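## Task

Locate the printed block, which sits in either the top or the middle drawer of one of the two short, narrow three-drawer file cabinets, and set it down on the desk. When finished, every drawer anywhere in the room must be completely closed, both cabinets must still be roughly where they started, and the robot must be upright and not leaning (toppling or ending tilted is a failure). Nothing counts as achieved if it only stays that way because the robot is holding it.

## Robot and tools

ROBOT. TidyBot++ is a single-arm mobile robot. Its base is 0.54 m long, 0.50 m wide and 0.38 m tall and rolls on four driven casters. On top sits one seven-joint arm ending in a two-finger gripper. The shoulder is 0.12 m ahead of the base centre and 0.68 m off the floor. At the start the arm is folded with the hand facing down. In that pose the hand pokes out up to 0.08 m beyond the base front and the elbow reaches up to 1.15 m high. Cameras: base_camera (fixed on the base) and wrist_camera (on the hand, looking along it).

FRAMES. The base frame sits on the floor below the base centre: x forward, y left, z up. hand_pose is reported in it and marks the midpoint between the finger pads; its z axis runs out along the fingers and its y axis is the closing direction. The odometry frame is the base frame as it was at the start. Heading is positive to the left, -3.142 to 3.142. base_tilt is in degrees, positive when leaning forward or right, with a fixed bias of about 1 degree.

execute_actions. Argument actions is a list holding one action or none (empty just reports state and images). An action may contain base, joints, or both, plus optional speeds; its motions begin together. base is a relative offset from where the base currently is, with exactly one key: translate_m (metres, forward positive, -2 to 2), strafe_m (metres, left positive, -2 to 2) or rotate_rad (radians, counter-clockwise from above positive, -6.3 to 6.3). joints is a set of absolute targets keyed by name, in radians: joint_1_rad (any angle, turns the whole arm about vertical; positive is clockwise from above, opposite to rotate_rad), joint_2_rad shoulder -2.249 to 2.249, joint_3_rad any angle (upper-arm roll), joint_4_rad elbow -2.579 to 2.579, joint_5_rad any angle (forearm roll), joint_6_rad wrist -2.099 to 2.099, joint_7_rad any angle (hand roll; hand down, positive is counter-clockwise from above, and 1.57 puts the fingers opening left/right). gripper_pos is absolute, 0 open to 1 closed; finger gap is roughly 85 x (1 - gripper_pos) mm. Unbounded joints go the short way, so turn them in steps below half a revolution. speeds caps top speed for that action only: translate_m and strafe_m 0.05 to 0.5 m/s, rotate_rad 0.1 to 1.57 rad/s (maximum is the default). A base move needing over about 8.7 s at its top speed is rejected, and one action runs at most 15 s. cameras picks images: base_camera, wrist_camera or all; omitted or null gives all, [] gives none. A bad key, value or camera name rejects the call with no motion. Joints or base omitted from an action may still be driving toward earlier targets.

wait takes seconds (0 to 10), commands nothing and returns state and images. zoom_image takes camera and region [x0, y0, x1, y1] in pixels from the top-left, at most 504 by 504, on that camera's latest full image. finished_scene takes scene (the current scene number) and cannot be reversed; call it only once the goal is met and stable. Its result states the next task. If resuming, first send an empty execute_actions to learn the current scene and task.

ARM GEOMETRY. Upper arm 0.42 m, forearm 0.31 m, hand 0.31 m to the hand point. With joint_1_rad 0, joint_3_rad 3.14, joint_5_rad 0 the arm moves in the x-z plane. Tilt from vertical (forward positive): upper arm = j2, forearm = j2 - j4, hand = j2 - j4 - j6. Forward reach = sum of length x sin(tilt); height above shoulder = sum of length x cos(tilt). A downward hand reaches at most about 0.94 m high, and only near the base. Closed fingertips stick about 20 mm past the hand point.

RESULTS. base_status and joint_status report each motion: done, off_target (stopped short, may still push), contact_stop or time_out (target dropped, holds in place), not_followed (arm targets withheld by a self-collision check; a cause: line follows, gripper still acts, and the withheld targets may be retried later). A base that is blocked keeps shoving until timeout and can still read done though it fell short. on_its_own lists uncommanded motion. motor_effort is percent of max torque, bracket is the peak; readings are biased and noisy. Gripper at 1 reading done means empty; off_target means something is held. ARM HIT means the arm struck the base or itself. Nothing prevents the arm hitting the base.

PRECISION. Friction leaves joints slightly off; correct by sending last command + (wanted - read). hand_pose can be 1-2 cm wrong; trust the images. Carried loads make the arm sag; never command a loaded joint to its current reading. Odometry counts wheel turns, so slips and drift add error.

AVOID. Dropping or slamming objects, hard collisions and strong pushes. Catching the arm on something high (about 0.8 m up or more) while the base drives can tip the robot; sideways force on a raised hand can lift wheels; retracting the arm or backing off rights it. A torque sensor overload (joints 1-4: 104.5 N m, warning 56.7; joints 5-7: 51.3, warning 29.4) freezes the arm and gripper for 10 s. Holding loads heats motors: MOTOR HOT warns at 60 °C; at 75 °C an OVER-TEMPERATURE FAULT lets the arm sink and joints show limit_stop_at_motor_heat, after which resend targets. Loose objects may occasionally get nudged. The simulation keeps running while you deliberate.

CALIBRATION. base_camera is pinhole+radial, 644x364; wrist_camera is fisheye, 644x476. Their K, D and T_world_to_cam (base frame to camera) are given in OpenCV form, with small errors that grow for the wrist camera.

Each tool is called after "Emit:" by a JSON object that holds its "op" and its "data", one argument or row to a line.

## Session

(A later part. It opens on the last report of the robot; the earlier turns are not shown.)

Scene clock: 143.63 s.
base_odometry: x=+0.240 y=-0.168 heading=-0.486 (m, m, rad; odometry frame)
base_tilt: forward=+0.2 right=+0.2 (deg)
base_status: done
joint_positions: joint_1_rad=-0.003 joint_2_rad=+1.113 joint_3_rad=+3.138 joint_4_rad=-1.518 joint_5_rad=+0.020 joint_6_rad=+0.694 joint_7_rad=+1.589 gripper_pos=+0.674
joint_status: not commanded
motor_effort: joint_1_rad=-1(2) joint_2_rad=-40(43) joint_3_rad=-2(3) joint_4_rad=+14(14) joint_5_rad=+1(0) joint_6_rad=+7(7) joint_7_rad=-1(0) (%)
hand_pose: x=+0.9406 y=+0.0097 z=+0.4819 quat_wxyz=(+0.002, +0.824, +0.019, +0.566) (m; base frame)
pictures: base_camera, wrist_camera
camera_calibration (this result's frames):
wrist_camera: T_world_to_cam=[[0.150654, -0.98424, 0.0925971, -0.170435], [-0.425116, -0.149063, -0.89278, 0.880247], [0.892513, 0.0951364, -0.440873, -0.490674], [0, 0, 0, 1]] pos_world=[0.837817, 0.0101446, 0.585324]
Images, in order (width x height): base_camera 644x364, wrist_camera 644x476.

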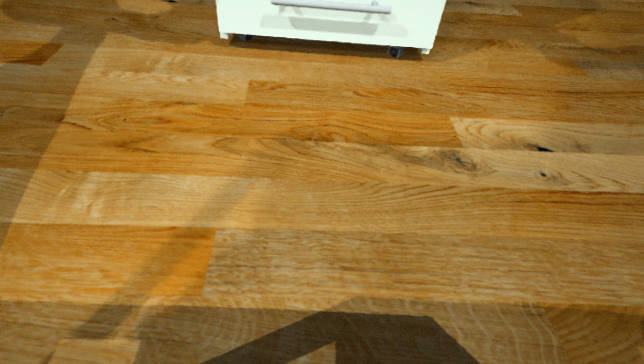

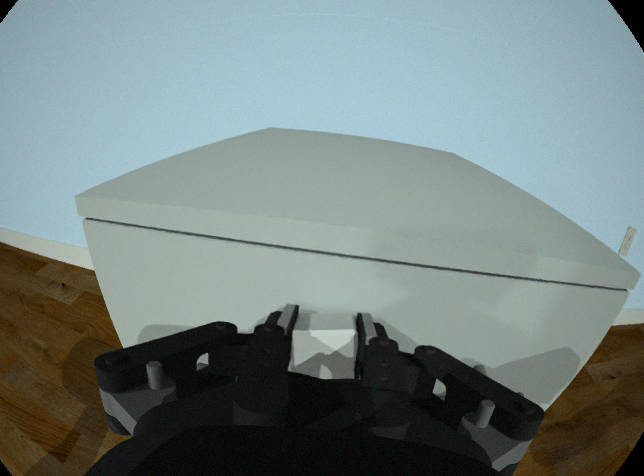

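Emit:
{"op": "execute_actions", "data": {
  "actions": [
    {"base":{"translate_m":-0.2},"joints":{"joint_2_rad":0.0,"joint_4_rad":-1.9,"joint_6_rad":0.0}}
  ],
  "cameras": []
}}

Emit:
{"op": "execute_actions", "data": {
  "actions": [
    {"base":{"rotate_rad":1.6}}
  ]
}}

Scene clock: 150.93 s.
base_odometry: x=+0.063 y=-0.074 heading=-0.486 (m, m, rad; odometry frame)
base_tilt: forward=+0.2 right=+0.2 (deg)
base_status: done
joint_positions: joint_1_rad=+0.000 joint_2_rad=+0.012 joint_3_rad=+3.139 joint_4_rad=-1.889 joint_5_rad=+0.020 joint_6_rad=+0.031 joint_7_rad=+1.589 gripper_pos=+0.674
joint_status: all done
motor_effort: joint_1_rad=-1(7) joint_2_rad=-19(43) joint_3_rad=-1(6) joint_4_rad=+21(22) joint_5_rad=+1(2) joint_6_rad=+7(7) joint_7_rad=-1(1) (%)
hand_pose: x=+0.7190 y=+0.0034 z=+0.9090 quat_wxyz=(+0.010, +0.804, +0.017, +0.594) (m; base frame)
pictures: none
No camera images: the call's "cameras" was empty. Leave "cameras" out to get every camera's image.

Scene clock: 153.40 s.
base_odometry: x=+0.063 y=-0.074 heading=+1.113 (m, m, rad; odometry frame)
base_tilt: forward=+0.2 right=+0.2 (deg)
base_status: done
joint_positions: joint_1_rad=-0.006 joint_2_rad=+0.012 joint_3_rad=+3.134 joint_4_rad=-1.889 joint_5_rad=+0.020 joint_6_rad=+0.031 joint_7_rad=+1.589 gripper_pos=+0.674
joint_status: not commanded
motor_effort: joint_1_rad=+0(4) joint_2_rad=-19(20) joint_3_rad=-1(4) joint_4_rad=+21(21) joint_5_rad=+1(1) joint_6_rad=+6(7) joint_7_rad=-1(2) (%)
hand_pose: x=+0.7188 y=+0.0093 z=+0.9087 quat_wxyz=(+0.007, +0.804, +0.021, +0.594) (m; base frame)
pictures: base_camera, wrist_camera
camera_calibration (this result's frames):
wrist_camera: T_world_to_cam=[[0.142026, -0.983406, 0.11288, -0.189111], [-0.364706, -0.158001, -0.917619, 1.14617], [0.920227, 0.0891576, -0.381095, -0.178621], [0, 0, 0, 1]] pos_world=[0.609247, 0.0110483, 1.00502]
Images, in order (width x height): base_camera 644x364, wrist_camera 644x476.

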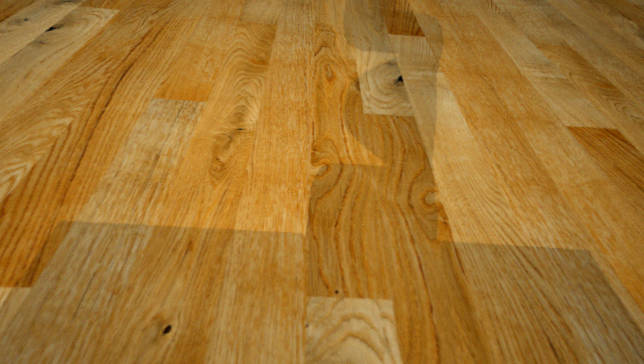

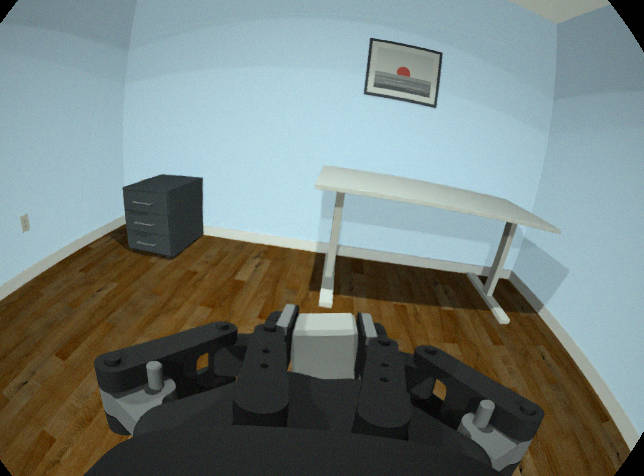

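Emit:
{"op": "execute_actions", "data": {
  "actions": [
    {"base":{"rotate_rad":-0.25}}
  ],
  "cameras": []
}}

Emit:
{"op": "execute_actions", "data": {
  "actions": [
    {"base":{"translate_m":1.45},"joints":{"joint_2_rad":0.2,"joint_4_rad":-1.3,"joint_6_rad":-1.2}}
  ]
}}

Scene clock: 159.53 s.
base_odometry: x=+0.063 y=-0.075 heading=+0.865 (m, m, rad; odometry frame)
base_tilt: forward=+0.2 right=+0.2 (deg)
base_status: done
joint_positions: joint_1_rad=+0.003 joint_2_rad=+0.012 joint_3_rad=+3.145 joint_4_rad=-1.889 joint_5_rad=+0.020 joint_6_rad=+0.031 joint_7_rad=+1.589 gripper_pos=+0.674
joint_status: not commanded
motor_effort: joint_1_rad=-1(3) joint_2_rad=-18(19) joint_3_rad=-1(4) joint_4_rad=+21(22) joint_5_rad=+1(1) joint_6_rad=+7(7) joint_7_rad=+0(1) (%)
hand_pose: x=+0.7189 y=-0.0025 z=+0.9087 quat_wxyz=(+0.013, +0.805, +0.013, +0.594) (m; base frame)
pictures: none
No camera images: the call's "cameras" was empty. Leave "cameras" out to get every camera's image.

Scene clock: 163.80 s.
base_odometry: x=+1.002 y=+1.031 heading=+0.866 (m, m, rad; odometry frame)
base_tilt: forward=+0.3 right=+0.2 (deg)
base_status: done
joint_positions: joint_1_rad=+0.003 joint_2_rad=+0.192 joint_3_rad=+3.145 joint_4_rad=-1.309 joint_5_rad=+0.020 joint_6_rad=-1.172 joint_7_rad=+1.589 gripper_pos=+0.674
joint_status: all done
motor_effort: joint_1_rad=+0(1) joint_2_rad=-24(25) joint_3_rad=-1(1) joint_4_rad=+19(22) joint_5_rad=+1(1) joint_6_rad=+3(6) joint_7_rad=-1(1) (%)
hand_pose: x=+0.6535 y=-0.0079 z=+0.8387 quat_wxyz=(+0.013, +0.973, +0.007, +0.232) (m; base frame)
pictures: base_camera, wrist_camera
camera_calibration (this result's frames):
wrist_camera: T_world_to_cam=[[0.144958, -0.989435, -0.00241368, -0.0941396], [-0.918746, -0.133696, -0.371526, 0.959637], [0.367278, 0.0560734, -0.928419, 0.676451], [0, 0, 0, 1]] pos_world=[0.646864, -0.00277644, 0.984334]
Images, in order (width x height): base_camera 644x364, wrist_camera 644x476.

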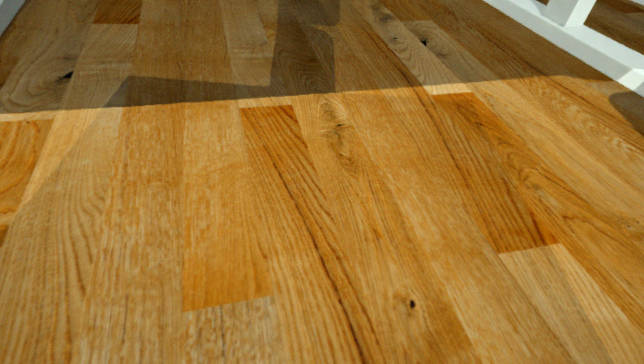

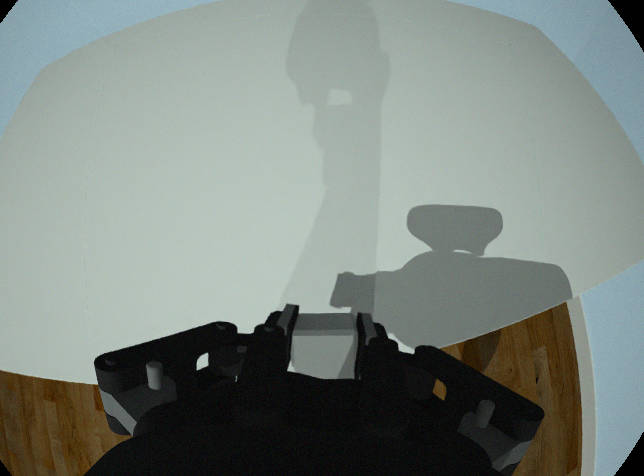

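Emit:
{"op": "execute_actions", "data": {
  "actions": [
    {"base":{"translate_m":0.16}}
  ],
  "cameras": []
}}

Emit:
{"op": "execute_actions", "data": {
  "actions": [
    {"joints":{"joint_2_rad":0.32}}
  ]
}}

Scene clock: 170.27 s.
base_odometry: x=+1.106 y=+1.153 heading=+0.867 (m, m, rad; odometry frame)
base_tilt: forward=+0.2 right=+0.3 (deg)
base_status: done
joint_positions: joint_1_rad=+0.003 joint_2_rad=+0.201 joint_3_rad=+3.145 joint_4_rad=-1.308 joint_5_rad=+0.020 joint_6_rad=-1.173 joint_7_rad=+1.589 gripper_pos=+0.674
joint_status: not commanded
motor_effort: joint_1_rad=-1(3) joint_2_rad=-23(26) joint_3_rad=-1(3) joint_4_rad=+19(20) joint_5_rad=+1(2) joint_6_rad=+3(3) joint_7_rad=-1(1) (%)
hand_pose: x=+0.6548 y=-0.0079 z=+0.8346 quat_wxyz=(+0.013, +0.974, +0.007, +0.227) (m; base frame)
pictures: none
No camera images: the call's "cameras" was empty. Leave "cameras" out to get every camera's image.

Scene clock: 171.30 s.
base_odometry: x=+1.106 y=+1.153 heading=+0.867 (m, m, rad; odometry frame)
base_tilt: forward=+0.3 right=+0.3 (deg)
base_status: not commanded
joint_positions: joint_1_rad=+0.003 joint_2_rad=+0.320 joint_3_rad=+3.145 joint_4_rad=-1.307 joint_5_rad=+0.020 joint_6_rad=-1.173 joint_7_rad=+1.589 gripper_pos=+0.674
joint_status: all done
motor_effort: joint_1_rad=-1(0) joint_2_rad=-27(31) joint_3_rad=-1(1) joint_4_rad=+19(20) joint_5_rad=+1(1) joint_6_rad=+2(3) joint_7_rad=-1(1) (%)
hand_pose: x=+0.6695 y=-0.0080 z=+0.7703 quat_wxyz=(+0.013, +0.985, +0.008, +0.170) (m; base frame)
pictures: base_camera, wrist_camera
camera_calibration (this result's frames):
wrist_camera: T_world_to_cam=[[0.143444, -0.989434, -0.0210966, -0.0812861], [-0.958298, -0.133543, -0.252647, 0.883888], [0.24716, 0.0564575, -0.967329, 0.717393], [0, 0, 0, 1]] pos_world=[0.681377, -0.00289227, 0.915551]
Images, in order (width x height): base_camera 644x364, wrist_camera 644x476.

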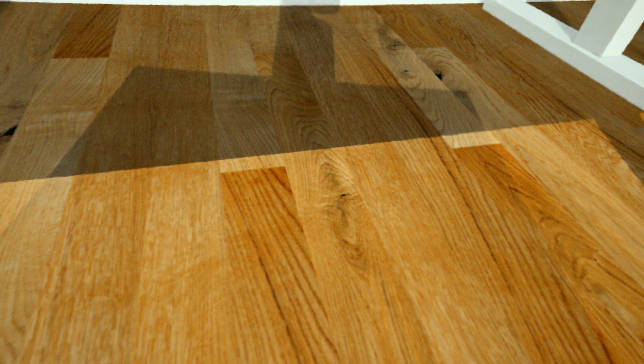

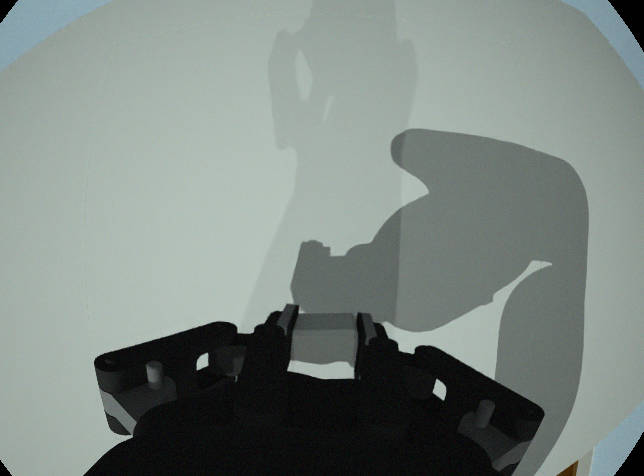

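Still several cm of gap.

Emit:
{"op": "execute_actions", "data": {
  "actions": [
    {"joints":{"joint_2_rad":0.39,"joint_6_rad":-1.35}}
  ],
  "cameras": ["wrist_camera"]
}}

Scene clock: 175.97 s.
base_odometry: x=+1.106 y=+1.153 heading=+0.867 (m, m, rad; odometry frame)
base_tilt: forward=+0.2 right=+0.2 (deg)
base_status: not commanded
joint_positions: joint_1_rad=+0.003 joint_2_rad=+0.355 joint_3_rad=+3.145 joint_4_rad=-1.275 joint_5_rad=+0.020 joint_6_rad=-1.322 joint_7_rad=+1.589 gripper_pos=+0.674
joint_status: all done
motor_effort: joint_1_rad=-1(1) joint_2_rad=-22(26) joint_3_rad=-1(2) joint_4_rad=+14(19) joint_5_rad=+1(0) joint_6_rad=+1(4) joint_7_rad=+0(1) (%)
hand_pose: x=+0.6378 y=-0.0081 z=+0.7519 quat_wxyz=(+0.012, +0.995, +0.007, +0.094) (m; base frame)
pictures: wrist_camera
camera_calibration (this result's frames):
wrist_camera: T_world_to_cam=[[0.135446, -0.98985, -0.043029, -0.0556151], [-0.985924, -0.130358, -0.104689, 0.755213], [0.0980175, 0.0566032, -0.993574, 0.822298], [0, 0, 0, 1]] pos_world=[0.671516, -0.00314684, 0.893684]
Images, in order (width x height): wrist_camera 644x476.

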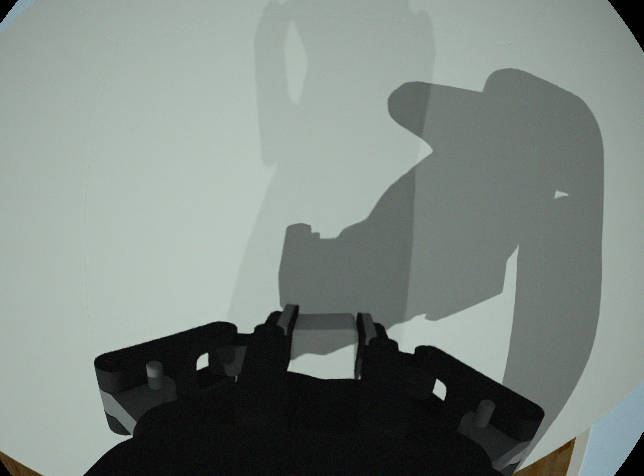

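Contact made. Release.

Emit:
{"op": "execute_actions", "data": {
  "actions": [
    {"joints":{"joint_2_rad":0.35,"gripper_pos":0.2}}
  ],
  "cameras": []
}}

Emit:
{"op": "execute_actions", "data": {
  "actions": [
    {"joints":{"joint_2_rad":0.15}}
  ],
  "cameras": ["wrist_camera"]
}}

Emit:
{"op": "finished_scene", "data": {
  "scene": 1
}}

Scene clock: 184.10 s.
base_odometry: x=+1.106 y=+1.153 heading=+0.867 (m, m, rad; odometry frame)
base_tilt: forward=+0.3 right=+0.2 (deg)
base_status: not commanded
joint_positions: joint_1_rad=+0.003 joint_2_rad=+0.351 joint_3_rad=+3.145 joint_4_rad=-1.293 joint_5_rad=+0.020 joint_6_rad=-1.322 joint_7_rad=+1.589 gripper_pos=+0.200
joint_status: all done
motor_effort: joint_1_rad=+0(0) joint_2_rad=-26(28) joint_3_rad=-1(2) joint_4_rad=+18(18) joint_5_rad=+1(1) joint_6_rad=+0(1) joint_7_rad=-1(1) (%)
hand_pose: x=+0.6316 y=-0.0080 z=+0.7474 quat_wxyz=(+0.012, +0.996, +0.008, +0.088) (m; base frame)
pictures: none
No camera images: the call's "cameras" was empty. Leave "cameras" out to get every camera's image.

Scene clock: 185.30 s.
base_odometry: x=+1.106 y=+1.153 heading=+0.867 (m, m, rad; odometry frame)
base_tilt: forward=+0.2 right=+0.2 (deg)
base_status: not commanded
joint_positions: joint_1_rad=+0.003 joint_2_rad=+0.147 joint_3_rad=+3.145 joint_4_rad=-1.293 joint_5_rad=+0.020 joint_6_rad=-1.322 joint_7_rad=+1.589 gripper_pos=+0.200
joint_status: all done
motor_effort: joint_1_rad=-1(1) joint_2_rad=-21(30) joint_3_rad=-1(1) joint_4_rad=+19(19) joint_5_rad=+1(1) joint_6_rad=+2(2) joint_7_rad=-1(1) (%)
hand_pose: x=+0.6076 y=-0.0079 z=+0.8498 quat_wxyz=(+0.013, +0.982, +0.006, +0.188) (m; base frame)
pictures: wrist_camera
camera_calibration (this result's frames):
wrist_camera: T_world_to_cam=[[0.141066, -0.989869, -0.01612, -0.073482], [-0.94842, -0.130454, -0.288931, 0.869478], [0.283901, 0.0560468, -0.957214, 0.778716], [0, 0, 0, 1]] pos_world=[0.613918, -0.00295519, 0.995433]
Images, in order (width x height): wrist_camera 644x476.

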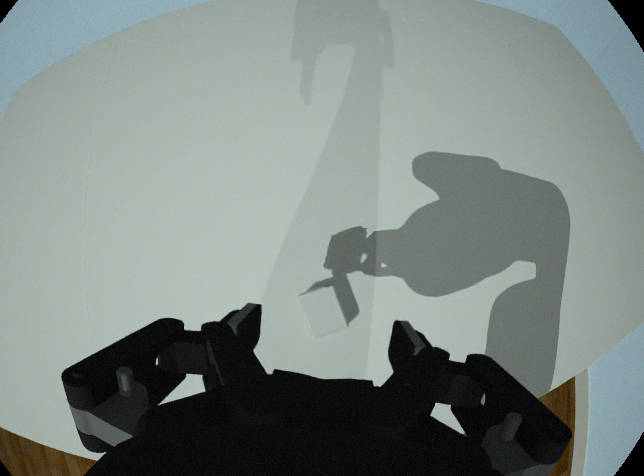

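The scene is finished: the task was done.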